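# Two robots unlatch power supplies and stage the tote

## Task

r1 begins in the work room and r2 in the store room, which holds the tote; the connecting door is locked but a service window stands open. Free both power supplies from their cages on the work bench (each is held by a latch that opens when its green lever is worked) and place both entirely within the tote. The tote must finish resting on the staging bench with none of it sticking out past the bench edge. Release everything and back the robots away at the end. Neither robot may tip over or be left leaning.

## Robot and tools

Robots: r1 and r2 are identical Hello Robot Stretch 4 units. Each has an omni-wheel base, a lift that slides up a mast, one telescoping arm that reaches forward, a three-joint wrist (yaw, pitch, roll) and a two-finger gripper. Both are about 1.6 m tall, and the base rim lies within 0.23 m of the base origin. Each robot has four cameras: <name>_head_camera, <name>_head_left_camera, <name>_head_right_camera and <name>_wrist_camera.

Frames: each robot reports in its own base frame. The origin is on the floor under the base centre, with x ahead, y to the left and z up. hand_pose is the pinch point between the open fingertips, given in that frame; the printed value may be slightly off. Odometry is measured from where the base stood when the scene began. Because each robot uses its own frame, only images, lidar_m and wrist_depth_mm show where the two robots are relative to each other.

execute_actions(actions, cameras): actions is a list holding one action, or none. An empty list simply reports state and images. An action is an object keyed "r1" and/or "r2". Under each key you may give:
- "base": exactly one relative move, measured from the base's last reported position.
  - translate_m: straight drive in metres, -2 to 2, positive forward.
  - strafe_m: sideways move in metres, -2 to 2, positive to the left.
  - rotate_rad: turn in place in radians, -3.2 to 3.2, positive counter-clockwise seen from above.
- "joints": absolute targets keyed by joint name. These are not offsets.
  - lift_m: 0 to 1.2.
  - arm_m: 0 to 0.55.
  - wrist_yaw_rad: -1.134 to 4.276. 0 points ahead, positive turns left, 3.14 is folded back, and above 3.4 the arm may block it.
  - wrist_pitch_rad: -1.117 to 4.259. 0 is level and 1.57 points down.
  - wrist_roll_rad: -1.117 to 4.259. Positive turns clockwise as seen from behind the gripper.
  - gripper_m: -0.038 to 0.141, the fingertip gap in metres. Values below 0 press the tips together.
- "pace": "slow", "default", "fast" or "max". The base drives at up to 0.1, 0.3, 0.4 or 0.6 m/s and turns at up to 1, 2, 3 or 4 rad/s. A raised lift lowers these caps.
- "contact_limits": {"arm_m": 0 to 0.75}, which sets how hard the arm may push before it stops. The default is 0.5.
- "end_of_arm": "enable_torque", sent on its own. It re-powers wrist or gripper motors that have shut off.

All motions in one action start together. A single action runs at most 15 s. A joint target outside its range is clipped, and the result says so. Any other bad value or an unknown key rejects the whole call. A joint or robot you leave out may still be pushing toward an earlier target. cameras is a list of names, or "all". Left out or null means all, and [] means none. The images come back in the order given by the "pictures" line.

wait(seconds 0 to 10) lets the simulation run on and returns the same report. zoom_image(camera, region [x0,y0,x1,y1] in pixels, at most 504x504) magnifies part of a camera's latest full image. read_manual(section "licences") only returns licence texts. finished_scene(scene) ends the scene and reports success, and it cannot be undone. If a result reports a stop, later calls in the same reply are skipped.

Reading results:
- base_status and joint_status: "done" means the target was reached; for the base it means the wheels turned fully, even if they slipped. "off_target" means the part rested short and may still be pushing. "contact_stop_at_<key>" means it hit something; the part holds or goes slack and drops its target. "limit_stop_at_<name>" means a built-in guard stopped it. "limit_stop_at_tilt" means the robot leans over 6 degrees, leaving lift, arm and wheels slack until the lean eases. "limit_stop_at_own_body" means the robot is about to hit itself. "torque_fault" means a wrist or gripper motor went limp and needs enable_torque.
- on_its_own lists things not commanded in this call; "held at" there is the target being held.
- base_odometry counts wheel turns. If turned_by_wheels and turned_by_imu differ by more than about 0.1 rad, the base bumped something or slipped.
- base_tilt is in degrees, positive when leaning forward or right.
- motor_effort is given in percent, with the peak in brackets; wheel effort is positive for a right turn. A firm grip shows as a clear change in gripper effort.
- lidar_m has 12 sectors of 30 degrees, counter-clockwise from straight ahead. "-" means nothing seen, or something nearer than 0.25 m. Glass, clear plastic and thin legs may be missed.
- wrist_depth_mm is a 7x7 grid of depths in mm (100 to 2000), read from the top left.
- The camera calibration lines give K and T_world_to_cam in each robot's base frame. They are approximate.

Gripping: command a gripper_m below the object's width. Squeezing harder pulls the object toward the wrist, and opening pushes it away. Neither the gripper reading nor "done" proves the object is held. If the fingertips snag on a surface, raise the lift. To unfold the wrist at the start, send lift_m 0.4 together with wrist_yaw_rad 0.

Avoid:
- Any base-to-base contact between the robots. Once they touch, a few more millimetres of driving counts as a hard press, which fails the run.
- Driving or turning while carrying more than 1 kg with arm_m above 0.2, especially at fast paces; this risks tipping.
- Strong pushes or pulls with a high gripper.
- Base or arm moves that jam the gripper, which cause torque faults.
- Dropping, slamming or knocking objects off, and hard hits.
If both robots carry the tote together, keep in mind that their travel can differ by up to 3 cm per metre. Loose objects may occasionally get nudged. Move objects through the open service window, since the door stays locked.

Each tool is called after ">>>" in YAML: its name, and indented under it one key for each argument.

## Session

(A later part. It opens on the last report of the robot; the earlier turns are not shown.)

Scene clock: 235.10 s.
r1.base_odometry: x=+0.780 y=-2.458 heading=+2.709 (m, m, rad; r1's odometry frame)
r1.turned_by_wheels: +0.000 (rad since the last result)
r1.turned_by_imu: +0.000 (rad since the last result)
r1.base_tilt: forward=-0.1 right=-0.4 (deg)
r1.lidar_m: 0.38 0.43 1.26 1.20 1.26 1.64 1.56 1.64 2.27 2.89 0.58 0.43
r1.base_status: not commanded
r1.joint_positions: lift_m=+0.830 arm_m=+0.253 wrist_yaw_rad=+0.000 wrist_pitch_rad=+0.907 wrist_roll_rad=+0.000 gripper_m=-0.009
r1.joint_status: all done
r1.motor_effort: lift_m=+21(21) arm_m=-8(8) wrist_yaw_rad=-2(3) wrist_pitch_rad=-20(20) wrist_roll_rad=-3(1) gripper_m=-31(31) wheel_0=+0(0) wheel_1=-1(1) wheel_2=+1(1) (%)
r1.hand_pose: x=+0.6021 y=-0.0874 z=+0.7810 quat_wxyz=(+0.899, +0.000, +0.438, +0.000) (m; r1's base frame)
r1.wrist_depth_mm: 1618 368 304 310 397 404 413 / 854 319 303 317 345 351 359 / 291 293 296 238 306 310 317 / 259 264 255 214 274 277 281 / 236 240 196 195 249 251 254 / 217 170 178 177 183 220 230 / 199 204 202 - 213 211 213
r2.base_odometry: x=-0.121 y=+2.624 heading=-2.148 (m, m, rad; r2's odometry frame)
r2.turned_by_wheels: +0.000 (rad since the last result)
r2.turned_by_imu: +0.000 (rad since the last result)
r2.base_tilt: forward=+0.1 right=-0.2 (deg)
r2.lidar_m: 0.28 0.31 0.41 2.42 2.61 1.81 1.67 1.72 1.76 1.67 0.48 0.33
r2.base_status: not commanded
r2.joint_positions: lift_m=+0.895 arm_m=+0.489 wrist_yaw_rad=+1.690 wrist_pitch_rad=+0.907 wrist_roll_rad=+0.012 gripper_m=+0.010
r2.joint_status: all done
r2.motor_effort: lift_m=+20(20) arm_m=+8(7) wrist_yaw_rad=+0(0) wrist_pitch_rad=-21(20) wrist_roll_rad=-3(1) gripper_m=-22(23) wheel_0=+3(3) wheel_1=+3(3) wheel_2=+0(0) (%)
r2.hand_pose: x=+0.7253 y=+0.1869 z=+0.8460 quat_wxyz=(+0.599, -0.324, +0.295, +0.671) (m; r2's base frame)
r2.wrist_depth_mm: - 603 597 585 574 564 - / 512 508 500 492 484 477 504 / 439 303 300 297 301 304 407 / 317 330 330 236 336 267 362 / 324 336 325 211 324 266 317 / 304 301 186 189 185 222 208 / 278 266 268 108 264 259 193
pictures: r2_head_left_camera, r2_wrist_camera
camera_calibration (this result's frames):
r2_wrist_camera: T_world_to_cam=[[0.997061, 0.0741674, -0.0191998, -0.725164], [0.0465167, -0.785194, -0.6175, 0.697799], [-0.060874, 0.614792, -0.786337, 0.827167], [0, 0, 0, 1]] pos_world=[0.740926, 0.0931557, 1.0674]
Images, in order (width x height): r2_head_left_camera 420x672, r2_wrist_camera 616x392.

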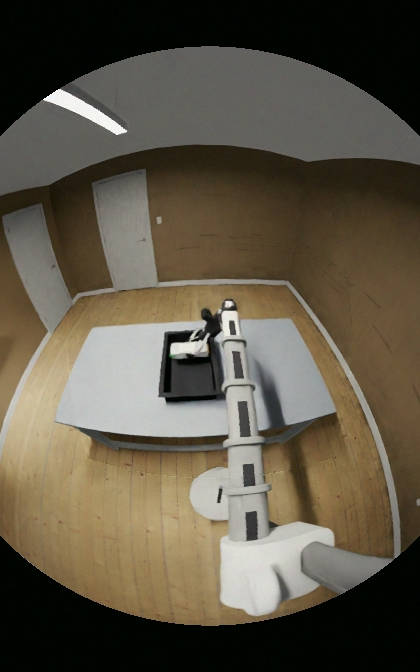

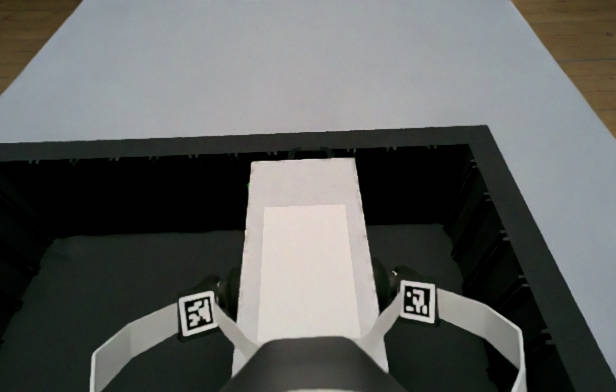

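>>> execute_actions:
  actions:
    - {"r1":{"joints":{"lift_m":0.9,"arm_m":0.05}},"r2":{"joints":{"lift_m":0.848},"pace":"slow"}}
  cameras: ["r2_wrist_camera","r2_head_left_camera"]

>>> zoom_image:
  camera: "r2_head_left_camera"
  region: [140, 290, 250, 410]

Scene clock: 237.10 s.
r1.base_odometry: x=+0.780 y=-2.458 heading=+2.709 (m, m, rad; r1's odometry frame)
r1.turned_by_wheels: +0.000 (rad since the last result)
r1.turned_by_imu: +0.000 (rad since the last result)
r1.base_tilt: forward=-0.1 right=-0.3 (deg)
r1.lidar_m: 0.40 0.41 1.25 1.20 1.26 1.65 1.56 1.62 2.27 2.91 0.57 0.45
r1.base_status: not commanded
r1.joint_positions: lift_m=+0.900 arm_m=+0.052 wrist_yaw_rad=+0.000 wrist_pitch_rad=+0.907 wrist_roll_rad=+0.000 gripper_m=-0.009
r1.joint_status: all done
r1.motor_effort: lift_m=+26(30) arm_m=-9(9) wrist_yaw_rad=-2(3) wrist_pitch_rad=-20(21) wrist_roll_rad=+0(1) gripper_m=-32(32) wheel_0=+0(0) wheel_1=+0(0) wheel_2=+1(1) (%)
r1.hand_pose: x=+0.4003 y=-0.0875 z=+0.8505 quat_wxyz=(+0.899, +0.000, +0.438, +0.000) (m; r1's base frame)
r1.wrist_depth_mm: 1708 1078 480 480 521 530 539 / 1499 439 442 449 455 462 477 / 1336 389 389 238 402 407 415 / 1160 345 338 214 362 366 368 / 317 315 195 194 327 330 334 / 1008 170 178 177 183 319 1060 / 931 946 647 - 866 854 904
r2.base_odometry: x=-0.121 y=+2.624 heading=-2.148 (m, m, rad; r2's odometry frame)
r2.turned_by_wheels: +0.000 (rad since the last result)
r2.turned_by_imu: +0.000 (rad since the last result)
r2.base_tilt: forward=+0.1 right=-0.2 (deg)
r2.lidar_m: 0.29 0.30 0.42 2.41 2.57 1.80 1.66 1.72 1.78 1.67 0.47 0.32
r2.base_status: not commanded
r2.joint_positions: lift_m=+0.848 arm_m=+0.489 wrist_yaw_rad=+1.690 wrist_pitch_rad=+0.907 wrist_roll_rad=+0.012 gripper_m=+0.010
r2.joint_status: all done
r2.motor_effort: lift_m=+20(19) arm_m=+8(8) wrist_yaw_rad=+0(0) wrist_pitch_rad=-20(21) wrist_roll_rad=-1(2) gripper_m=-24(22) wheel_0=+3(3) wheel_1=+3(3) wheel_2=+0(0) (%)
r2.hand_pose: x=+0.7253 y=+0.1869 z=+0.7990 quat_wxyz=(+0.599, -0.324, +0.295, +0.671) (m; r2's base frame)
r2.wrist_depth_mm: 517 512 500 492 480 477 504 / 430 424 421 266 262 258 394 / 277 278 278 266 282 259 332 / 309 309 306 236 306 263 199 / 286 282 274 210 272 259 189 / 257 254 186 190 185 222 191 / 234 223 226 108 221 220 191
pictures: r2_head_left_camera, r2_wrist_camera
camera_calibration (this result's frames):
r2_wrist_camera: T_world_to_cam=[[0.997061, 0.0741673, -0.0191999, -0.726069], [0.0465165, -0.785194, -0.6175, 0.668773], [-0.060874, 0.614792, -0.786337, 0.790205], [0, 0, 0, 1]] pos_world=[0.740929, 0.0931557, 1.02039]
Images, in order (width x height): r2_head_left_camera 420x672, r2_wrist_camera 616x392.

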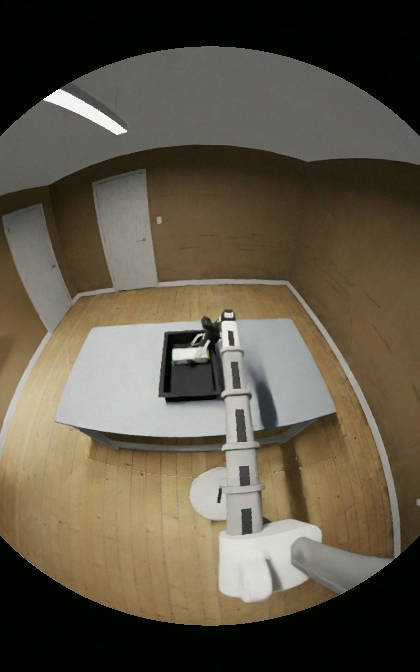

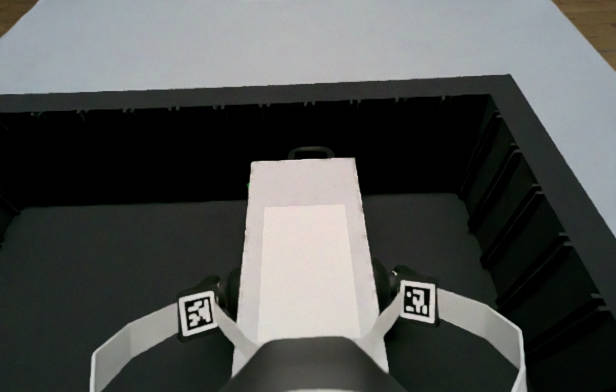

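Region (140, 290, 250, 410) of r2_head_left_camera's 420x672 image, scaled by 4.200, with more detail than that image has; it fills the left 462 columns of this view, and the rest is white.

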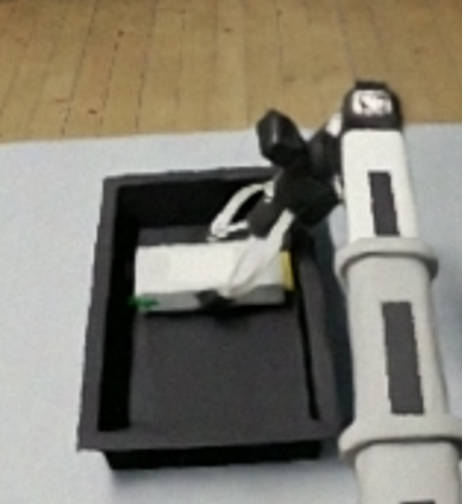

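>>> execute_actions:
  actions:
    - {"r1":{"base":{"rotate_rad":-1.555}},"r2":{"joints":{"lift_m":0.837,"arm_m":0.503},"pace":"slow"}}
  cameras: []

>>> execute_actions:
  actions:
    - {"r1":{"base":{"translate_m":0.45},"pace":"fast"},"r2":{"base":{"strafe_m":-0.005},"joints":{"lift_m":0.843,"gripper_m":0.09}}}
  cameras: ["r2_wrist_camera"]

Scene clock: 239.37 s.
r1.base_odometry: x=+0.780 y=-2.458 heading=+1.154 (m, m, rad; r1's odometry frame)
r1.turned_by_wheels: -1.555 (rad since the last result)
r1.turned_by_imu: -1.574 (rad since the last result)
r1.base_tilt: forward=+0.0 right=-0.4 (deg)
r1.lidar_m: 0.45 0.57 0.40 0.40 0.44 1.24 1.20 1.25 1.63 1.57 1.64 2.29
r1.base_status: done
r1.joint_positions: lift_m=+0.900 arm_m=+0.052 wrist_yaw_rad=+0.000 wrist_pitch_rad=+0.907 wrist_roll_rad=+0.000 gripper_m=-0.009
r1.joint_status: not commanded
r1.motor_effort: lift_m=+26(26) arm_m=-9(9) wrist_yaw_rad=-2(3) wrist_pitch_rad=-19(21) wrist_roll_rad=+1(1) gripper_m=-33(33) wheel_0=-1(1) wheel_1=-2(9) wheel_2=+2(6) (%)
r1.hand_pose: x=+0.4004 y=-0.0874 z=+0.8507 quat_wxyz=(+0.899, +0.000, +0.438, +0.000) (m; r1's base frame)
r1.wrist_depth_mm: 1661 1708 1756 1863 1808 1863 1863 / 1537 1499 1499 1576 1576 1708 1708 / 1336 1366 1397 239 1430 1430 1430 / 1205 1205 1205 213 1308 1308 1281 / 1098 1098 198 194 1160 1182 1205 / 931 171 178 177 181 1042 1060 / 788 960 960 - 991 976 1008
r2.base_odometry: x=-0.121 y=+2.624 heading=-2.148 (m, m, rad; r2's odometry frame)
r2.turned_by_wheels: +0.000 (rad since the last result)
r2.turned_by_imu: +0.001 (rad since the last result)
r2.base_tilt: forward=+0.1 right=-0.2 (deg)
r2.lidar_m: 0.27 0.32 0.40 2.40 2.58 1.78 1.68 1.73 1.81 1.65 0.48 0.33
r2.base_status: not commanded
r2.joint_positions: lift_m=+0.837 arm_m=+0.502 wrist_yaw_rad=+1.690 wrist_pitch_rad=+0.907 wrist_roll_rad=+0.012 gripper_m=+0.010
r2.joint_status: all done
r2.motor_effort: lift_m=+20(20) arm_m=+8(10) wrist_yaw_rad=+1(0) wrist_pitch_rad=-20(20) wrist_roll_rad=-1(1) gripper_m=-24(23) wheel_0=+3(3) wheel_1=+3(3) wheel_2=+0(0) (%)
r2.hand_pose: x=+0.7382 y=+0.1869 z=+0.7880 quat_wxyz=(+0.599, -0.324, +0.295, +0.671) (m; r2's base frame)
r2.wrist_depth_mm: 492 488 480 469 462 455 462 / 257 255 256 253 252 249 377 / 278 279 281 268 283 234 325 / 306 301 298 236 291 236 184 / 272 268 262 210 259 239 169 / 245 242 187 189 185 198 170 / 223 213 216 108 211 211 175
pictures: none
No camera images: the call's "cameras" was empty. Leave "cameras" out to get every camera's image.

Scene clock: 242.00 s.
r1.base_odometry: x=+0.962 y=-2.047 heading=+1.154 (m, m, rad; r1's odometry frame)
r1.turned_by_wheels: +0.000 (rad since the last result)
r1.turned_by_imu: +0.001 (rad since the last result)
r1.base_tilt: forward=-0.1 right=-0.3 (deg)
r1.lidar_m: 0.44 0.55 0.41 0.40 0.41 0.59 1.65 1.73 1.64 1.59 1.66 2.32
r1.base_status: done
r1.joint_positions: lift_m=+0.900 arm_m=+0.052 wrist_yaw_rad=+0.000 wrist_pitch_rad=+0.906 wrist_roll_rad=+0.000 gripper_m=-0.009
r1.joint_status: not commanded
r1.motor_effort: lift_m=+25(25) arm_m=-9(9) wrist_yaw_rad=-3(2) wrist_pitch_rad=-19(22) wrist_roll_rad=-1(4) gripper_m=-32(32) wheel_0=+0(1) wheel_1=-1(1) wheel_2=+0(10) (%)
r1.hand_pose: x=+0.4004 y=-0.0874 z=+0.8507 quat_wxyz=(+0.899, +0.000, +0.438, +0.000) (m; r1's base frame)
r1.wrist_depth_mm: 1708 1756 1756 1808 1863 1863 1921 / 1430 1537 1576 1576 1537 1661 1618 / 1098 1366 1366 239 1397 1464 1464 / 1205 1182 1182 213 1229 1308 1336 / 1118 1098 196 194 1160 1205 1182 / 976 170 178 177 183 1025 1098 / 788 931 946 - 991 976 991
r2.base_odometry: x=-0.125 y=+2.627 heading=-2.148 (m, m, rad; r2's odometry frame)
r2.turned_by_wheels: +0.000 (rad since the last result)
r2.turned_by_imu: +0.001 (rad since the last result)
r2.base_tilt: forward=+0.1 right=-0.2 (deg)
r2.lidar_m: 0.30 0.31 0.41 1.00 2.59 1.78 1.68 1.71 1.79 1.65 0.46 0.33
r2.base_status: done
r2.joint_positions: lift_m=+0.843 arm_m=+0.502 wrist_yaw_rad=+1.690 wrist_pitch_rad=+0.902 wrist_roll_rad=+0.012 gripper_m=+0.090
r2.joint_status: all done
r2.motor_effort: lift_m=+23(26) arm_m=+8(8) wrist_yaw_rad=+0(1) wrist_pitch_rad=-6(22) wrist_roll_rad=-1(0) gripper_m=-2(24) wheel_0=-3(9) wheel_1=+2(7) wheel_2=+0(0) (%)
r2.hand_pose: x=+0.7381 y=+0.1880 z=+0.7946 quat_wxyz=(+0.599, -0.322, +0.293, +0.671) (m; r2's base frame)
r2.wrist_depth_mm: 517 512 508 496 488 480 1756 / 433 427 267 264 260 387 397 / 282 282 282 283 286 235 343 / 310 312 306 257 306 236 204 / 283 279 274 229 266 239 176 / 254 251 200 206 198 225 170 / 231 225 227 108 223 213 174
pictures: r2_wrist_camera
camera_calibration (this result's frames):
r2_wrist_camera: T_world_to_cam=[[0.997049, 0.0742639, -0.0194273, -0.738831], [0.0461426, -0.782076, -0.621473, 0.669246], [-0.0613466, 0.618743, -0.783195, 0.783986], [0, 0, 0, 1]] pos_world=[0.753865, 0.0931838, 1.01558]
Images, in order (width x height): r2_wrist_camera 616x392.

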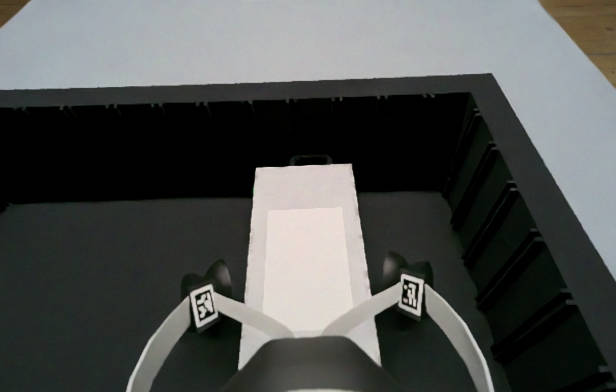

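>>> execute_actions:
  actions:
    - {"r1":{"base":{"translate_m":0.3},"pace":"fast"},"r2":{"joints":{"lift_m":0.96},"pace":"fast"}}
  cameras: []

>>> execute_actions:
  actions:
    - {"r1":{"base":{"translate_m":0.5},"pace":"fast"},"r2":{"base":{"translate_m":-0.04},"joints":{"arm_m":0.0,"wrist_yaw_rad":0.0,"gripper_m":0.12},"pace":"fast"}}
  cameras: ["r2_head_camera"]

>>> execute_actions:
  actions:
    - {"r1":{"base":{"translate_m":0.4},"pace":"fast"},"r2":{"base":{"rotate_rad":1.555},"joints":{"lift_m":0.9},"pace":"fast"}}
  cameras: []

>>> execute_actions:
  actions:
    - {"r1":{"base":{"translate_m":0.8},"joints":{"lift_m":1.0},"pace":"fast"},"r2":{"base":{"translate_m":0.85},"pace":"fast"}}
  cameras: []

>>> execute_actions:
  actions:
    - {"r1":{"base":{"strafe_m":0.38},"pace":"fast"},"r2":{"base":{"translate_m":0.5},"pace":"fast"}}
  cameras: ["r1_head_camera","r2_head_camera"]

Scene clock: 244.73 s.
r1.base_odometry: x=+1.083 y=-1.773 heading=+1.154 (m, m, rad; r1's odometry frame)
r1.turned_by_wheels: +0.000 (rad since the last result)
r1.turned_by_imu: +0.000 (rad since the last result)
r1.base_tilt: forward=-0.1 right=-0.3 (deg)
r1.lidar_m: 0.45 0.56 0.39 0.38 0.41 0.59 1.94 2.08 1.65 1.59 1.64 2.35
r1.base_status: done
r1.joint_positions: lift_m=+0.900 arm_m=+0.052 wrist_yaw_rad=+0.000 wrist_pitch_rad=+0.907 wrist_roll_rad=+0.000 gripper_m=-0.009
r1.joint_status: not commanded
r1.motor_effort: lift_m=+25(26) arm_m=-9(9) wrist_yaw_rad=-1(3) wrist_pitch_rad=-19(21) wrist_roll_rad=-1(2) gripper_m=-32(32) wheel_0=-1(3) wheel_1=+0(3) wheel_2=+0(11) (%)
r1.hand_pose: x=+0.4003 y=-0.0874 z=+0.8507 quat_wxyz=(+0.899, +0.000, +0.438, +0.000) (m; r1's base frame)
r1.wrist_depth_mm: 1708 1661 1808 1808 1808 1921 1921 / 1499 1576 1576 1576 1618 1618 1661 / 1336 1336 1397 238 1397 1464 1464 / 1205 1205 1182 213 1281 1308 1336 / 1098 1098 196 193 1160 1160 1205 / 842 170 178 177 183 1060 1060 / 788 946 946 - 991 976 1008
r2.base_odometry: x=-0.125 y=+2.627 heading=-2.148 (m, m, rad; r2's odometry frame)
r2.turned_by_wheels: +0.000 (rad since the last result)
r2.turned_by_imu: +0.001 (rad since the last result)
r2.base_tilt: forward=+0.1 right=-0.2 (deg)
r2.lidar_m: 0.28 0.30 0.41 0.95 2.58 1.80 1.67 1.71 1.78 1.66 0.47 0.31
r2.base_status: not commanded
r2.joint_positions: lift_m=+0.960 arm_m=+0.502 wrist_yaw_rad=+1.690 wrist_pitch_rad=+0.902 wrist_roll_rad=+0.012 gripper_m=+0.090
r2.joint_status: all done
r2.motor_effort: lift_m=+22(24) arm_m=+8(8) wrist_yaw_rad=+0(0) wrist_pitch_rad=-5(6) wrist_roll_rad=-1(2) gripper_m=-2(1) wheel_0=-3(3) wheel_1=+2(2) wheel_2=+0(0) (%)
r2.hand_pose: x=+0.7381 y=+0.1880 z=+0.9117 quat_wxyz=(+0.599, -0.322, +0.293, +0.671) (m; r2's base frame)
r2.wrist_depth_mm: - 759 741 732 723 - - / 1921 621 621 609 603 597 1808 / 544 539 530 525 517 512 1537 / 452 362 364 355 353 449 469 / 357 399 397 370 384 394 399 / 349 373 199 325 204 285 362 / 336 334 338 108 336 259 330
pictures: none
No camera images: the call's "cameras" was empty. Leave "cameras" out to get every camera's image.

Scene clock: 247.57 s.
r1.base_odometry: x=+1.286 y=-1.315 heading=+1.154 (m, m, rad; r1's odometry frame)
r1.turned_by_wheels: +0.000 (rad since the last result)
r1.turned_by_imu: +0.000 (rad since the last result)
r1.base_tilt: forward=-0.1 right=-0.3 (deg)
r1.lidar_m: 0.46 1.71 0.39 0.36 0.40 0.54 2.45 2.24 1.67 1.58 1.67 1.90
r1.base_status: done
r1.joint_positions: lift_m=+0.900 arm_m=+0.052 wrist_yaw_rad=+0.000 wrist_pitch_rad=+0.906 wrist_roll_rad=+0.000 gripper_m=-0.009
r1.joint_status: not commanded
r1.motor_effort: lift_m=+25(26) arm_m=-9(9) wrist_yaw_rad=-3(3) wrist_pitch_rad=-19(20) wrist_roll_rad=+1(3) gripper_m=-31(34) wheel_0=-2(6) wheel_1=-2(8) wheel_2=+1(9) (%)
r1.hand_pose: x=+0.4003 y=-0.0874 z=+0.8507 quat_wxyz=(+0.899, +0.000, +0.438, +0.000) (m; r1's base frame)
r1.wrist_depth_mm: 1618 1618 1661 1618 1661 1661 1618 / 1537 1537 1537 1618 1618 1618 1661 / 1336 1366 1397 238 1430 1464 1430 / 1229 1255 1205 214 1308 1308 1336 / 1098 1118 196 193 1138 1160 1182 / 1025 170 178 178 183 1042 1078 / 917 946 946 - 976 976 1008
r2.base_odometry: x=-0.104 y=+2.660 heading=-2.148 (m, m, rad; r2's odometry frame)
r2.turned_by_wheels: +0.000 (rad since the last result)
r2.turned_by_imu: +0.000 (rad since the last result)
r2.base_tilt: forward=+0.1 right=-0.3 (deg)
r2.lidar_m: 0.32 0.35 0.46 2.41 2.54 1.75 1.64 1.69 1.79 1.67 0.54 0.37
r2.base_status: done
r2.joint_positions: lift_m=+0.960 arm_m=+0.003 wrist_yaw_rad=+0.000 wrist_pitch_rad=+0.902 wrist_roll_rad=+0.012 gripper_m=+0.120
r2.joint_status: all done
joint sent to its limit — the command would take r2.arm_m past its lower limit, so that joint was sent only as far as its limit.
r2.motor_effort: lift_m=+22(21) arm_m=-8(5) wrist_yaw_rad=+0(5) wrist_pitch_rad=-5(6) wrist_roll_rad=-1(2) gripper_m=+0(3) wheel_0=-3(8) wheel_1=-3(7) wheel_2=+4(14) (%)
r2.hand_pose: x=+0.3528 y=-0.0874 z=+0.9117 quat_wxyz=(+0.900, +0.005, +0.436, -0.003) (m; r2's base frame)
r2.wrist_depth_mm: 634 634 715 732 723 707 1808 / 549 569 597 615 609 597 603 / 521 535 517 525 525 517 508 / 399 410 455 462 459 455 449 / 421 418 415 410 407 404 402 / 382 370 357 370 353 366 373 / 345 349 353 108 1008 842 991
pictures: r2_head_camera
Images, in order (width x height): r2_head_camera 420x560.

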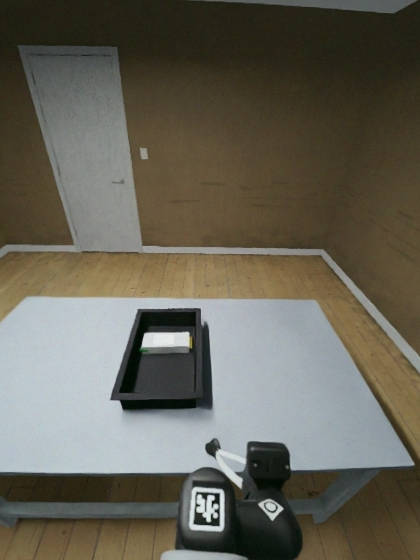

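Scene clock: 250.07 s.
r1.base_odometry: x=+1.448 y=-0.950 heading=+1.154 (m, m, rad; r1's odometry frame)
r1.turned_by_wheels: +0.000 (rad since the last result)
r1.turned_by_imu: +0.001 (rad since the last result)
r1.base_tilt: forward=-0.1 right=-0.3 (deg)
r1.lidar_m: 0.47 1.29 2.12 1.03 0.46 0.56 1.66 2.27 1.67 1.60 1.70 1.48
r1.base_status: done
r1.joint_positions: lift_m=+0.900 arm_m=+0.052 wrist_yaw_rad=+0.000 wrist_pitch_rad=+0.906 wrist_roll_rad=+0.000 gripper_m=-0.009
r1.joint_status: not commanded
r1.motor_effort: lift_m=+26(25) arm_m=-9(9) wrist_yaw_rad=-3(3) wrist_pitch_rad=-19(22) wrist_roll_rad=-1(1) gripper_m=-31(32) wheel_0=+0(6) wheel_1=-1(6) wheel_2=+0(10) (%)
r1.hand_pose: x=+0.4004 y=-0.0874 z=+0.8507 quat_wxyz=(+0.899, +0.000, +0.438, +0.000) (m; r1's base frame)
r1.wrist_depth_mm: 1205 1205 1205 1205 1205 1229 1205 / 1397 1430 1430 1397 1397 1366 1336 / 1336 1397 1397 238 1430 1430 1464 / 1229 1229 1229 213 1281 1308 1308 / 1098 1098 196 193 1160 1205 1182 / 1008 170 178 177 183 1025 1078 / 917 946 946 - 1008 976 991
r2.base_odometry: x=-0.104 y=+2.660 heading=-0.594 (m, m, rad; r2's odometry frame)
r2.turned_by_wheels: +1.554 (rad since the last result)
r2.turned_by_imu: +1.568 (rad since the last result)
r2.base_tilt: forward=+0.2 right=-0.2 (deg)
r2.lidar_m: 2.39 2.58 1.76 1.64 1.68 1.81 1.66 0.58 0.36 0.31 0.34 0.44
r2.base_status: done
r2.joint_positions: lift_m=+0.900 arm_m=+0.003 wrist_yaw_rad=+0.000 wrist_pitch_rad=+0.902 wrist_roll_rad=+0.012 gripper_m=+0.120
r2.joint_status: all done
r2.motor_effort: lift_m=+18(20) arm_m=-8(8) wrist_yaw_rad=+0(0) wrist_pitch_rad=-5(5) wrist_roll_rad=-2(4) gripper_m=-2(1) wheel_0=-4(9) wheel_1=-3(7) wheel_2=-4(11) (%)
r2.hand_pose: x=+0.3528 y=-0.0874 z=+0.8521 quat_wxyz=(+0.900, +0.005, +0.436, -0.003) (m; r2's base frame)
r2.wrist_depth_mm: - - - - 654 591 585 / 1863 1808 1756 1756 1661 500 492 / 1576 1537 1537 1537 1499 445 427 / 1366 1366 1366 1336 1281 1255 377 / 1229 1205 1205 1182 1160 1182 343 / 1098 1060 1042 1078 878 1042 366 / 1008 960 1008 108 976 960 946
pictures: none
No camera images: the call's "cameras" was empty. Leave "cameras" out to get every camera's image.

Scene clock: 253.73 s.
r1.base_odometry: x=+1.772 y=-0.218 heading=+1.153 (m, m, rad; r1's odometry frame)
r1.turned_by_wheels: +0.000 (rad since the last result)
r1.turned_by_imu: +0.001 (rad since the last result)
r1.base_tilt: forward=+0.0 right=-0.4 (deg)
r1.lidar_m: 0.43 0.45 0.63 2.74 1.50 1.12 1.56 2.30 1.73 1.64 0.91 0.67
r1.base_status: done
r1.joint_positions: lift_m=+1.000 arm_m=+0.052 wrist_yaw_rad=+0.000 wrist_pitch_rad=+0.906 wrist_roll_rad=+0.000 gripper_m=-0.009
r1.joint_status: all done
r1.motor_effort: lift_m=+26(28) arm_m=-9(9) wrist_yaw_rad=-2(0) wrist_pitch_rad=-20(24) wrist_roll_rad=-1(1) gripper_m=-33(32) wheel_0=-1(3) wheel_1=-1(7) wheel_2=+1(10) (%)
r1.hand_pose: x=+0.4003 y=-0.0874 z=+0.9507 quat_wxyz=(+0.899, +0.000, +0.438, +0.000) (m; r1's base frame)
r1.wrist_depth_mm: 404 404 377 377 375 377 375 / 353 362 439 436 436 430 430 / 315 324 500 240 512 512 508 / 282 297 580 214 627 615 621 / 831 768 196 194 715 798 798 / 1060 170 178 177 183 960 1078 / 1025 1025 1025 - 1078 1098 1098
r2.base_odometry: x=+0.601 y=+2.185 heading=-0.593 (m, m, rad; r2's odometry frame)
r2.turned_by_wheels: +0.001 (rad since the last result)
r2.turned_by_imu: +0.003 (rad since the last result)
r2.base_tilt: forward=+0.1 right=-0.2 (deg)
r2.lidar_m: 1.54 1.82 1.85 1.70 1.77 2.27 2.51 0.45 0.26 0.25 0.28 1.68
r2.base_status: done
r2.joint_positions: lift_m=+0.900 arm_m=+0.003 wrist_yaw_rad=+0.000 wrist_pitch_rad=+0.902 wrist_roll_rad=+0.012 gripper_m=+0.120
r2.joint_status: not commanded
r2.motor_effort: lift_m=+17(18) arm_m=-8(8) wrist_yaw_rad=+0(1) wrist_pitch_rad=-4(5) wrist_roll_rad=-1(1) gripper_m=-1(1) wheel_0=+4(8) wheel_1=+2(7) wheel_2=+1(14) (%)
r2.hand_pose: x=+0.3528 y=-0.0874 z=+0.8521 quat_wxyz=(+0.900, +0.005, +0.436, -0.003) (m; r2's base frame)
r2.wrist_depth_mm: 1397 1464 1499 1537 1576 1661 1708 / 1618 1618 1661 1661 1708 1708 1708 / 1576 1537 1537 1537 1499 1499 1499 / 1366 1336 1336 1336 1336 1308 1281 / 1229 1205 1229 1205 1182 1182 1160 / 1098 1078 1042 1078 1025 1042 1060 / 1008 991 991 108 991 960 960
pictures: none
No camera images: the call's "cameras" was empty. Leave "cameras" out to get every camera's image.

Scene clock: 256.50 s.
r1.base_odometry: x=+1.425 y=-0.064 heading=+1.153 (m, m, rad; r1's odometry frame)
r1.turned_by_wheels: +0.000 (rad since the last result)
r1.turned_by_imu: -0.001 (rad since the last result)
r1.base_tilt: forward=-0.1 right=-0.3 (deg)
r1.lidar_m: 0.43 0.45 0.63 2.71 2.85 1.08 1.04 2.82 2.10 2.01 0.92 0.46
r1.base_status: done
r1.joint_positions: lift_m=+1.000 arm_m=+0.052 wrist_yaw_rad=+0.000 wrist_pitch_rad=+0.907 wrist_roll_rad=+0.000 gripper_m=-0.009
r1.joint_status: not commanded
r1.motor_effort: lift_m=+25(26) arm_m=-9(9) wrist_yaw_rad=-3(4) wrist_pitch_rad=-20(20) wrist_roll_rad=-2(2) gripper_m=-32(33) wheel_0=+0(10) wheel_1=-1(13) wheel_2=+1(2) (%)
r1.hand_pose: x=+0.4003 y=-0.0874 z=+0.9506 quat_wxyz=(+0.899, +0.000, +0.438, +0.000) (m; r1's base frame)
r1.wrist_depth_mm: 404 407 418 424 430 433 382 / 353 359 364 368 375 384 433 / 314 320 322 239 332 338 484 / 283 286 278 213 298 301 307 / 854 842 196 193 282 314 314 / 1078 170 178 177 183 1008 1098 / 1008 1060 1042 - 1078 1078 1078
r2.base_odometry: x=+1.016 y=+1.906 heading=-0.593 (m, m, rad; r2's odometry frame)
r2.turned_by_wheels: +0.000 (rad since the last result)
r2.turned_by_imu: +0.002 (rad since the last result)
r2.base_tilt: forward=+0.1 right=-0.2 (deg)
r2.lidar_m: 1.06 1.28 1.68 1.76 1.79 2.35 1.43 0.49 0.55 2.95 2.03 1.14
r2.base_status: done
r2.joint_positions: lift_m=+0.900 arm_m=+0.003 wrist_yaw_rad=+0.000 wrist_pitch_rad=+0.902 wrist_roll_rad=+0.012 gripper_m=+0.120
r2.joint_status: not commanded
r2.motor_effort: lift_m=+17(18) arm_m=-8(8) wrist_yaw_rad=+0(0) wrist_pitch_rad=-5(5) wrist_roll_rad=-3(4) gripper_m=+0(1) wheel_0=+4(9) wheel_1=+1(7) wheel_2=-1(11) (%)
r2.hand_pose: x=+0.3528 y=-0.0874 z=+0.8521 quat_wxyz=(+0.900, +0.005, +0.436, -0.003) (m; r2's base frame)
r2.wrist_depth_mm: 976 991 1025 1060 1098 1160 1160 / 1078 1118 1138 1205 1255 1308 1366 / 1229 1281 1336 1397 1430 1430 1464 / 1366 1366 1366 1308 1308 1308 1308 / 1229 1229 1205 1182 1182 1160 1182 / 1098 1060 1042 1078 1008 1042 1060 / 1008 976 991 108 991 960 976
pictures: r1_head_camera, r2_head_camera
Images, in order (width x height): r1_head_camera 420x560, r2_head_camera 420x560.

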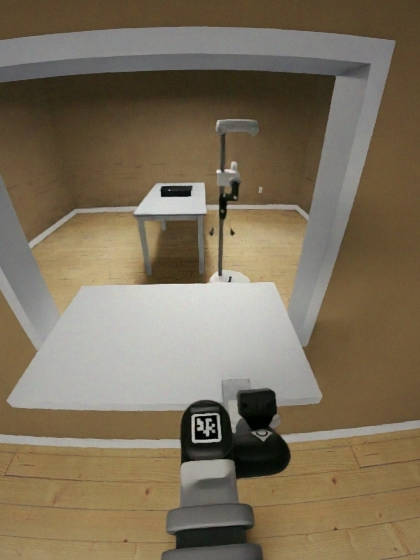

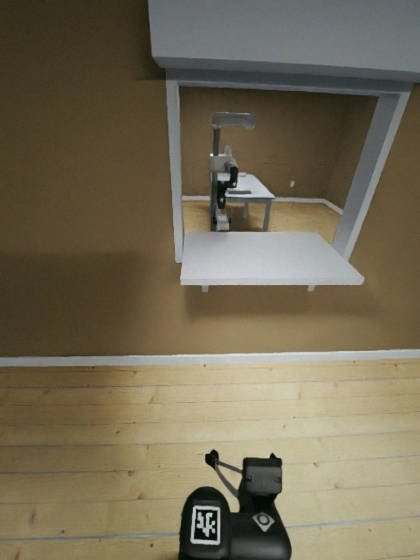

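>>> execute_actions:
  actions:
    - {"r1":{"joints":{"arm_m":0.42,"lift_m":0.995}},"r2":{"base":{"rotate_rad":0.075},"joints":{"lift_m":1.04}}}
  cameras: []

>>> execute_actions:
  actions:
    - {"r1":{"joints":{"lift_m":0.982,"gripper_m":0.04}},"r2":{"base":{"translate_m":0.25},"pace":"fast"}}
  cameras: []

>>> execute_actions:
  actions:
    - {"r1":{"joints":{"lift_m":0.988,"gripper_m":0.10}},"r2":{"base":{"translate_m":0.25},"pace":"fast"}}
  cameras: ["r2_head_camera"]

Scene clock: 258.90 s.
r1.base_odometry: x=+1.425 y=-0.064 heading=+1.153 (m, m, rad; r1's odometry frame)
r1.turned_by_wheels: +0.000 (rad since the last result)
r1.turned_by_imu: +0.000 (rad since the last result)
r1.base_tilt: forward=+0.0 right=-0.3 (deg)
r1.lidar_m: 0.41 0.46 0.65 2.72 2.84 1.09 1.05 2.83 2.09 2.02 0.92 0.47
r1.base_status: not commanded
r1.joint_positions: lift_m=+0.995 arm_m=+0.418 wrist_yaw_rad=+0.000 wrist_pitch_rad=+0.906 wrist_roll_rad=+0.000 gripper_m=-0.009
r1.joint_status: all done
r1.motor_effort: lift_m=+22(24) arm_m=+9(11) wrist_yaw_rad=-1(2) wrist_pitch_rad=-20(23) wrist_roll_rad=+0(0) gripper_m=-34(34) wheel_0=+0(0) wheel_1=-1(1) wheel_2=+1(1) (%)
r1.hand_pose: x=+0.7672 y=-0.0874 z=+0.9460 quat_wxyz=(+0.899, +0.000, +0.438, +0.000) (m; r1's base frame)
r1.wrist_depth_mm: 1808 1983 1921 1863 - - - / 343 347 351 357 364 373 1808 / 304 309 310 239 320 329 338 / 276 278 272 214 289 293 296 / 250 253 196 194 262 266 266 / 229 170 178 177 183 232 245 / 211 214 213 - 224 221 225
r2.base_odometry: x=+1.016 y=+1.906 heading=-0.519 (m, m, rad; r2's odometry frame)
r2.turned_by_wheels: +0.074 (rad since the last result)
r2.turned_by_imu: +0.076 (rad since the last result)
r2.base_tilt: forward=+0.1 right=-0.2 (deg)
r2.lidar_m: 1.05 1.33 1.82 1.74 1.81 2.50 1.00 0.49 0.62 2.96 1.88 1.14
r2.base_status: done
r2.joint_positions: lift_m=+1.040 arm_m=+0.003 wrist_yaw_rad=+0.000 wrist_pitch_rad=+0.902 wrist_roll_rad=+0.012 gripper_m=+0.120
r2.joint_status: all done
r2.motor_effort: lift_m=+22(24) arm_m=-8(8) wrist_yaw_rad=+0(0) wrist_pitch_rad=-5(5) wrist_roll_rad=-1(2) gripper_m=-2(1) wheel_0=-3(6) wheel_1=-2(5) wheel_2=-3(7) (%)
r2.hand_pose: x=+0.3528 y=-0.0874 z=+0.9917 quat_wxyz=(+0.900, +0.005, +0.436, -0.003) (m; r2's base frame)
r2.wrist_depth_mm: 1008 1025 1025 1042 1060 1078 1098 / 1138 1138 1160 1182 1205 1229 1255 / 1308 1308 1336 1366 1397 1430 1430 / 1464 1499 1499 1499 1537 1464 1464 / 1366 1366 1366 1336 1336 1336 1308 / 1255 1205 1182 1205 1160 1182 1205 / 1138 1098 1118 108 1118 1078 1098
pictures: none
No camera images: the call's "cameras" was empty. Leave "cameras" out to get every camera's image.

Scene clock: 261.03 s.
r1.base_odometry: x=+1.425 y=-0.064 heading=+1.153 (m, m, rad; r1's odometry frame)
r1.turned_by_wheels: +0.000 (rad since the last result)
r1.turned_by_imu: +0.000 (rad since the last result)
r1.base_tilt: forward=+0.0 right=-0.4 (deg)
r1.lidar_m: 0.41 0.46 0.65 2.72 2.83 1.08 1.05 2.84 2.07 2.02 0.93 0.46
r1.base_status: not commanded
r1.joint_positions: lift_m=+0.982 arm_m=+0.418 wrist_yaw_rad=-0.001 wrist_pitch_rad=+0.904 wrist_roll_rad=+0.000 gripper_m=+0.040
r1.joint_status: all done
r1.motor_effort: lift_m=+21(21) arm_m=+9(9) wrist_yaw_rad=+2(0) wrist_pitch_rad=-11(20) wrist_roll_rad=+0(3) gripper_m=-15(32) wheel_0=+0(0) wheel_1=-1(1) wheel_2=+1(1) (%)
r1.hand_pose: x=+0.7677 y=-0.0876 z=+0.9335 quat_wxyz=(+0.900, +0.000, +0.437, +0.000) (m; r1's base frame)
r1.wrist_depth_mm: 1138 1138 1983 1921 - - - / 330 336 342 343 353 357 1756 / 293 296 300 252 310 317 324 / 264 267 264 226 279 282 285 / 239 243 207 205 251 254 257 / 220 215 186 186 193 232 234 / 203 204 207 - 214 214 216
r2.base_odometry: x=+1.233 y=+1.782 heading=-0.518 (m, m, rad; r2's odometry frame)
r2.turned_by_wheels: +0.000 (rad since the last result)
r2.turned_by_imu: +0.001 (rad since the last result)
r2.base_tilt: forward=+0.1 right=-0.2 (deg)
r2.lidar_m: 0.81 1.08 1.43 1.77 1.84 2.50 0.97 0.71 0.96 2.95 1.51 0.85
r2.base_status: done
r2.joint_positions: lift_m=+1.040 arm_m=+0.003 wrist_yaw_rad=+0.000 wrist_pitch_rad=+0.902 wrist_roll_rad=+0.012 gripper_m=+0.120
r2.joint_status: not commanded
r2.motor_effort: lift_m=+22(22) arm_m=-7(7) wrist_yaw_rad=+0(0) wrist_pitch_rad=-5(5) wrist_roll_rad=-2(2) gripper_m=-1(1) wheel_0=+3(9) wheel_1=+3(7) wheel_2=-1(14) (%)
r2.hand_pose: x=+0.3528 y=-0.0874 z=+0.9918 quat_wxyz=(+0.900, +0.005, +0.436, -0.003) (m; r2's base frame)
r2.wrist_depth_mm: 768 778 597 603 609 609 609 / 866 878 904 891 931 946 960 / 991 1008 1042 1060 1078 1078 1138 / 1182 1182 1205 1229 1281 1308 1336 / 1336 1336 1366 1336 1336 1336 1336 / 1255 1205 1160 1229 1160 1160 1205 / 1118 1118 1118 108 1138 1060 1078
pictures: none
No camera images: the call's "cameras" was empty. Leave "cameras" out to get every camera's image.

Scene clock: 263.17 s.
r1.base_odometry: x=+1.425 y=-0.064 heading=+1.153 (m, m, rad; r1's odometry frame)
r1.turned_by_wheels: +0.000 (rad since the last result)
r1.turned_by_imu: +0.000 (rad since the last result)
r1.base_tilt: forward=+0.0 right=-0.3 (deg)
r1.lidar_m: 0.42 0.46 0.65 2.72 2.85 1.09 1.06 2.81 2.09 2.03 0.93 0.46
r1.base_status: not commanded
r1.joint_positions: lift_m=+0.988 arm_m=+0.418 wrist_yaw_rad=+0.000 wrist_pitch_rad=+0.901 wrist_roll_rad=+0.000 gripper_m=+0.100
r1.joint_status: all done
r1.motor_effort: lift_m=+23(27) arm_m=+9(9) wrist_yaw_rad=-1(0) wrist_pitch_rad=-4(18) wrist_roll_rad=+0(2) gripper_m=-2(17) wheel_0=+0(0) wheel_1=-1(1) wheel_2=+1(1) (%)
r1.hand_pose: x=+0.7684 y=-0.0875 z=+0.9398 quat_wxyz=(+0.900, +0.000, +0.435, +0.000) (m; r1's base frame)
r1.wrist_depth_mm: 1921 1921 1983 1921 - - - / 342 347 351 357 364 370 1863 / 303 307 309 315 320 327 336 / 271 276 273 234 285 290 294 / 245 250 218 212 258 262 266 / 224 223 191 191 202 238 239 / 208 210 212 - 220 220 221
r2.base_odometry: x=+1.450 y=+1.658 heading=-0.518 (m, m, rad; r2's odometry frame)
r2.turned_by_wheels: +0.000 (rad since the last result)
r2.turned_by_imu: +0.001 (rad since the last result)
r2.base_tilt: forward=+0.1 right=-0.2 (deg)
r2.lidar_m: 0.55 0.83 1.12 1.76 1.85 2.50 0.98 0.96 1.28 2.95 0.83 0.59
r2.base_status: done
r2.joint_positions: lift_m=+1.040 arm_m=+0.003 wrist_yaw_rad=+0.000 wrist_pitch_rad=+0.902 wrist_roll_rad=+0.012 gripper_m=+0.120
r2.joint_status: not commanded
r2.motor_effort: lift_m=+22(22) arm_m=-8(8) wrist_yaw_rad=+0(0) wrist_pitch_rad=-6(5) wrist_roll_rad=-1(1) gripper_m=-1(2) wheel_0=+3(9) wheel_1=+1(6) wheel_2=-1(14) (%)
r2.hand_pose: x=+0.3528 y=-0.0874 z=+0.9918 quat_wxyz=(+0.900, +0.005, +0.436, -0.003) (m; r2's base frame)
r2.wrist_depth_mm: 530 535 591 564 554 574 564 / 597 609 496 492 484 480 473 / 691 676 439 442 442 445 459 / 809 831 842 866 891 917 946 / 976 1008 1008 1060 1042 1118 1160 / 1205 1182 1182 1205 1160 1160 1182 / 1138 1118 1118 108 1118 1078 1078
pictures: r2_head_camera
Images, in order (width x height): r2_head_camera 420x560.

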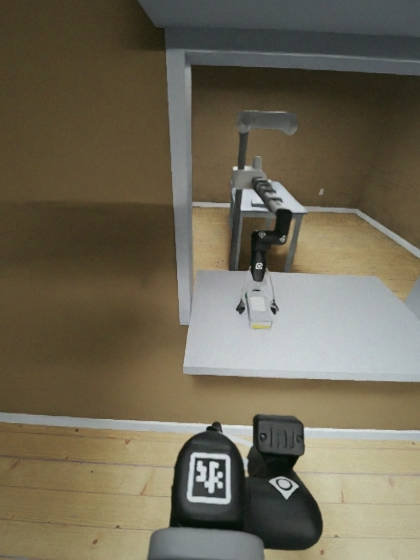

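>>> execute_actions:
  actions:
    - {"r1":{"joints":{"lift_m":1.04,"arm_m":0.0},"pace":"fast"},"r2":{"base":{"strafe_m":-0.078}}}
  cameras: []

>>> execute_actions:
  actions:
    - {"r1":{"base":{"translate_m":-0.2},"pace":"fast"},"r2":{"base":{"translate_m":0.22},"joints":{"arm_m":0.285,"lift_m":1.02},"pace":"fast"}}
  cameras: ["r2_wrist_camera"]

Scene clock: 265.30 s.
r1.base_odometry: x=+1.425 y=-0.064 heading=+1.153 (m, m, rad; r1's odometry frame)
r1.turned_by_wheels: +0.000 (rad since the last result)
r1.turned_by_imu: +0.000 (rad since the last result)
r1.base_tilt: forward=+0.0 right=-0.3 (deg)
r1.lidar_m: 0.42 0.45 0.64 2.70 2.84 1.08 1.04 2.80 2.09 2.01 0.92 0.46
r1.base_status: not commanded
r1.joint_positions: lift_m=+1.040 arm_m=+0.003 wrist_yaw_rad=+0.000 wrist_pitch_rad=+0.902 wrist_roll_rad=+0.000 gripper_m=+0.100
r1.joint_status: all done
r1.motor_effort: lift_m=+22(23) arm_m=-9(9) wrist_yaw_rad=-2(2) wrist_pitch_rad=-6(6) wrist_roll_rad=-1(2) gripper_m=+0(1) wheel_0=+0(0) wheel_1=-1(0) wheel_2=+1(1) (%)
r1.hand_pose: x=+0.3524 y=-0.0875 z=+0.9918 quat_wxyz=(+0.900, +0.000, +0.436, +0.000) (m; r1's base frame)
r1.wrist_depth_mm: 480 480 496 455 512 488 430 / 421 427 430 439 449 466 492 / 375 379 384 389 399 399 580 / 345 345 351 355 357 357 683 / 946 878 878 931 831 904 931 / 1138 1118 1118 1078 1160 1138 1160 / 1078 1078 1098 - 1138 1118 1118
r2.base_odometry: x=+1.411 y=+1.590 heading=-0.518 (m, m, rad; r2's odometry frame)
r2.turned_by_wheels: +0.000 (rad since the last result)
r2.turned_by_imu: +0.001 (rad since the last result)
r2.base_tilt: forward=+0.1 right=-0.2 (deg)
r2.lidar_m: 0.55 0.59 1.12 1.85 1.92 2.59 0.94 0.93 3.05 2.88 0.83 0.59
r2.base_status: done
r2.joint_positions: lift_m=+1.040 arm_m=+0.003 wrist_yaw_rad=+0.000 wrist_pitch_rad=+0.902 wrist_roll_rad=+0.012 gripper_m=+0.120
r2.joint_status: not commanded
r2.motor_effort: lift_m=+22(22) arm_m=-8(8) wrist_yaw_rad=+0(0) wrist_pitch_rad=-4(5) wrist_roll_rad=-3(4) gripper_m=-1(1) wheel_0=+2(11) wheel_1=-1(9) wheel_2=+0(3) (%)
r2.hand_pose: x=+0.3528 y=-0.0874 z=+0.9918 quat_wxyz=(+0.900, +0.005, +0.436, -0.003) (m; r2's base frame)
r2.wrist_depth_mm: 530 559 597 539 580 569 559 / 603 521 496 492 484 477 477 / 683 442 439 442 445 449 459 / 809 820 842 866 891 904 931 / 976 1008 1025 1078 1060 1118 1160 / 1182 1182 1182 1205 1160 1160 1182 / 1138 1098 1138 108 1118 1078 1078
pictures: none
No camera images: the call's "cameras" was empty. Leave "cameras" out to get every camera's image.

Scene clock: 267.33 s.
r1.base_odometry: x=+1.344 y=-0.247 heading=+1.153 (m, m, rad; r1's odometry frame)
r1.turned_by_wheels: +0.000 (rad since the last result)
r1.turned_by_imu: +0.000 (rad since the last result)
r1.base_tilt: forward=+0.0 right=-0.4 (deg)
r1.lidar_m: 0.63 0.66 1.26 2.71 2.84 0.88 0.86 2.83 2.07 2.01 1.19 0.64
r1.base_status: done
r1.joint_positions: lift_m=+1.040 arm_m=+0.003 wrist_yaw_rad=+0.000 wrist_pitch_rad=+0.902 wrist_roll_rad=+0.000 gripper_m=+0.100
r1.joint_status: not commanded
r1.motor_effort: lift_m=+22(23) arm_m=-9(9) wrist_yaw_rad=-1(1) wrist_pitch_rad=-5(5) wrist_roll_rad=-1(3) gripper_m=+0(0) wheel_0=+0(7) wheel_1=+2(4) wheel_2=-1(9) (%)
r1.hand_pose: x=+0.3524 y=-0.0874 z=+0.9918 quat_wxyz=(+0.900, +0.000, +0.436, +0.000) (m; r1's base frame)
r1.wrist_depth_mm: 477 484 496 508 512 621 640 / 466 473 469 469 473 691 732 / 891 878 878 878 878 866 866 / 1078 1098 1078 1078 1042 1042 1060 / 1255 1255 1255 1255 1255 1255 1281 / 1160 1118 1138 1205 1182 1205 1229 / 1060 1078 1078 - 1138 1118 1138
r2.base_odometry: x=+1.602 y=+1.482 heading=-0.518 (m, m, rad; r2's odometry frame)
r2.turned_by_wheels: +0.000 (rad since the last result)
r2.turned_by_imu: +0.001 (rad since the last result)
r2.base_tilt: forward=+0.1 right=-0.2 (deg)
r2.lidar_m: 0.33 0.37 0.79 1.83 1.92 2.61 1.17 1.19 3.02 2.29 0.51 0.37
r2.base_status: done
r2.joint_positions: lift_m=+1.020 arm_m=+0.284 wrist_yaw_rad=+0.000 wrist_pitch_rad=+0.901 wrist_roll_rad=+0.012 gripper_m=+0.120
r2.joint_status: all done
r2.motor_effort: lift_m=+17(21) arm_m=+8(7) wrist_yaw_rad=-1(1) wrist_pitch_rad=-4(6) wrist_roll_rad=-3(2) gripper_m=-1(2) wheel_0=+5(9) wheel_1=+2(7) wheel_2=-3(13) (%)
r2.hand_pose: x=+0.6336 y=-0.0874 z=+0.9722 quat_wxyz=(+0.900, +0.005, +0.436, -0.002) (m; r2's base frame)
r2.wrist_depth_mm: - - - - - - - / - - - 455 449 445 439 / 1708 399 397 392 389 384 379 / 362 349 347 345 340 338 334 / 314 312 307 260 304 301 300 / 282 276 236 235 229 266 272 / 257 251 253 108 249 245 248
pictures: r2_wrist_camera
camera_calibration (this result's frames):
r2_wrist_camera: T_world_to_cam=[[-0.0444588, -0.998822, -0.0194508, -0.0446131], [-0.781638, 0.0469036, -0.621967, 1.16643], [0.622146, -0.0124484, -0.782802, 0.598452], [0, 0, 0, 1]] pos_world=[0.537414, -0.0918203, 1.19308]
Images, in order (width x height): r2_wrist_camera 616x392.

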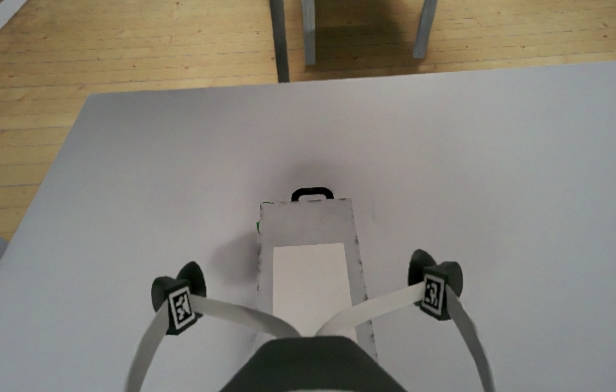

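>>> execute_actions:
  actions:
    - {"r2":{"joints":{"arm_m":0.27,"lift_m":0.989,"gripper_m":0.085}}}
  cameras: []

>>> execute_actions:
  actions:
    - {"r2":{"joints":{"lift_m":0.986,"gripper_m":0.0}}}
  cameras: ["r2_wrist_camera"]

Scene clock: 268.73 s.
r1.base_odometry: x=+1.344 y=-0.247 heading=+1.153 (m, m, rad; r1's odometry frame)
r1.turned_by_wheels: +0.000 (rad since the last result)
r1.turned_by_imu: +0.000 (rad since the last result)
r1.base_tilt: forward=-0.1 right=-0.3 (deg)
r1.lidar_m: 0.62 0.65 1.23 2.72 2.86 0.87 0.84 2.82 2.07 2.00 1.21 0.65
r1.base_status: not commanded
r1.joint_positions: lift_m=+1.040 arm_m=+0.003 wrist_yaw_rad=+0.000 wrist_pitch_rad=+0.902 wrist_roll_rad=+0.000 gripper_m=+0.100
r1.joint_status: not commanded
r1.motor_effort: lift_m=+22(22) arm_m=-9(9) wrist_yaw_rad=-2(2) wrist_pitch_rad=-6(5) wrist_roll_rad=-3(4) gripper_m=+0(1) wheel_0=+0(0) wheel_1=+2(2) wheel_2=-1(1) (%)
r1.hand_pose: x=+0.3524 y=-0.0874 z=+0.9918 quat_wxyz=(+0.900, +0.000, +0.436, +0.000) (m; r1's base frame)
r1.wrist_depth_mm: 484 480 496 508 517 615 640 / 469 469 473 473 477 707 723 / 878 878 878 891 878 866 866 / 1078 1098 1060 1078 1078 1060 1042 / 1255 1229 1255 1255 1205 1281 1308 / 1160 1138 1138 1160 1160 1205 1229 / 1078 1060 1118 - 1118 1118 1118
r2.base_odometry: x=+1.602 y=+1.482 heading=-0.518 (m, m, rad; r2's odometry frame)
r2.turned_by_wheels: +0.000 (rad since the last result)
r2.turned_by_imu: +0.000 (rad since the last result)
r2.base_tilt: forward=+0.1 right=-0.1 (deg)
r2.lidar_m: 0.34 0.35 0.79 1.84 1.92 2.62 1.16 1.18 3.02 2.32 0.49 0.37
r2.base_status: not commanded
r2.joint_positions: lift_m=+0.989 arm_m=+0.271 wrist_yaw_rad=+0.000 wrist_pitch_rad=+0.901 wrist_roll_rad=+0.012 gripper_m=+0.085
r2.joint_status: all done
r2.motor_effort: lift_m=+17(17) arm_m=-8(6) wrist_yaw_rad=-1(1) wrist_pitch_rad=-4(4) wrist_roll_rad=-1(2) gripper_m=-1(3) wheel_0=+5(4) wheel_1=+2(2) wheel_2=-3(2) (%)
r2.hand_pose: x=+0.6214 y=-0.0874 z=+0.9412 quat_wxyz=(+0.900, +0.005, +0.436, -0.002) (m; r2's base frame)
r2.wrist_depth_mm: - - - - - - - / - 413 410 407 399 394 389 / 368 353 351 347 343 340 336 / 312 310 306 254 303 300 297 / 278 276 273 226 268 267 265 / 251 249 198 203 199 241 240 / 228 221 225 108 218 216 220
pictures: none
No camera images: the call's "cameras" was empty. Leave "cameras" out to get every camera's image.

Scene clock: 270.37 s.
r1.base_odometry: x=+1.344 y=-0.247 heading=+1.153 (m, m, rad; r1's odometry frame)
r1.turned_by_wheels: +0.000 (rad since the last result)
r1.turned_by_imu: +0.000 (rad since the last result)
r1.base_tilt: forward=-0.1 right=-0.4 (deg)
r1.lidar_m: 0.62 0.65 1.23 2.72 2.84 0.87 0.86 2.82 2.04 2.02 1.22 0.64
r1.base_status: not commanded
r1.joint_positions: lift_m=+1.040 arm_m=+0.003 wrist_yaw_rad=+0.000 wrist_pitch_rad=+0.902 wrist_roll_rad=+0.000 gripper_m=+0.100
r1.joint_status: not commanded
r1.motor_effort: lift_m=+23(23) arm_m=-9(9) wrist_yaw_rad=-2(1) wrist_pitch_rad=-5(4) wrist_roll_rad=-1(1) gripper_m=+0(0) wheel_0=+0(0) wheel_1=+2(2) wheel_2=-1(1) (%)
r1.hand_pose: x=+0.3524 y=-0.0874 z=+0.9918 quat_wxyz=(+0.900, +0.000, +0.436, +0.000) (m; r1's base frame)
r1.wrist_depth_mm: 480 477 492 508 517 621 647 / 466 469 473 469 469 691 732 / 891 878 878 891 878 878 866 / 1060 1078 1078 1060 1042 1060 1060 / 1229 1255 1255 1255 1229 1255 1281 / 1138 1138 1118 1182 1160 1205 1182 / 1078 1060 1098 - 1118 1118 1138
r2.base_odometry: x=+1.602 y=+1.482 heading=-0.518 (m, m, rad; r2's odometry frame)
r2.turned_by_wheels: +0.000 (rad since the last result)
r2.turned_by_imu: +0.000 (rad since the last result)
r2.base_tilt: forward=+0.1 right=-0.2 (deg)
r2.lidar_m: 0.33 0.36 0.81 1.85 1.92 2.61 1.16 1.19 3.01 2.34 0.50 0.37
r2.base_status: not commanded
r2.joint_positions: lift_m=+0.986 arm_m=+0.271 wrist_yaw_rad=+0.000 wrist_pitch_rad=+0.907 wrist_roll_rad=+0.012 gripper_m=+0.001
r2.joint_status: all done
r2.motor_effort: lift_m=+20(20) arm_m=-8(8) wrist_yaw_rad=+0(2) wrist_pitch_rad=-20(20) wrist_roll_rad=-2(2) gripper_m=-25(26) wheel_0=+5(5) wheel_1=+2(2) wheel_2=-3(3) (%)
r2.hand_pose: x=+0.6201 y=-0.0875 z=+0.9370 quat_wxyz=(+0.899, +0.005, +0.438, -0.003) (m; r2's base frame)
r2.wrist_depth_mm: - - - - - - 439 / 1863 394 392 387 384 379 373 / 351 342 338 334 332 330 325 / 303 300 291 231 291 289 287 / 270 267 259 205 260 259 258 / 243 241 183 184 183 173 233 / 222 212 215 108 211 211 213
pictures: r2_wrist_camera
camera_calibration (this result's frames):
r2_wrist_camera: T_world_to_cam=[[-0.0450226, -0.998801, -0.0192028, -0.0458615], [-0.785041, 0.0472616, -0.617638, 1.13206], [0.617805, -0.0127327, -0.786228, 0.585202], [0, 0, 0, 1]] pos_world=[0.525106, -0.0918582, 1.15842]
Images, in order (width x height): r2_wrist_camera 616x392.

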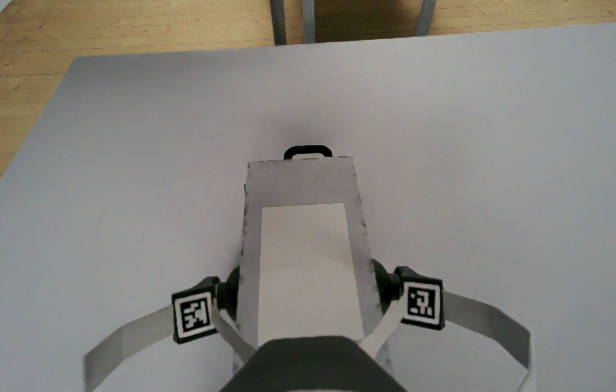

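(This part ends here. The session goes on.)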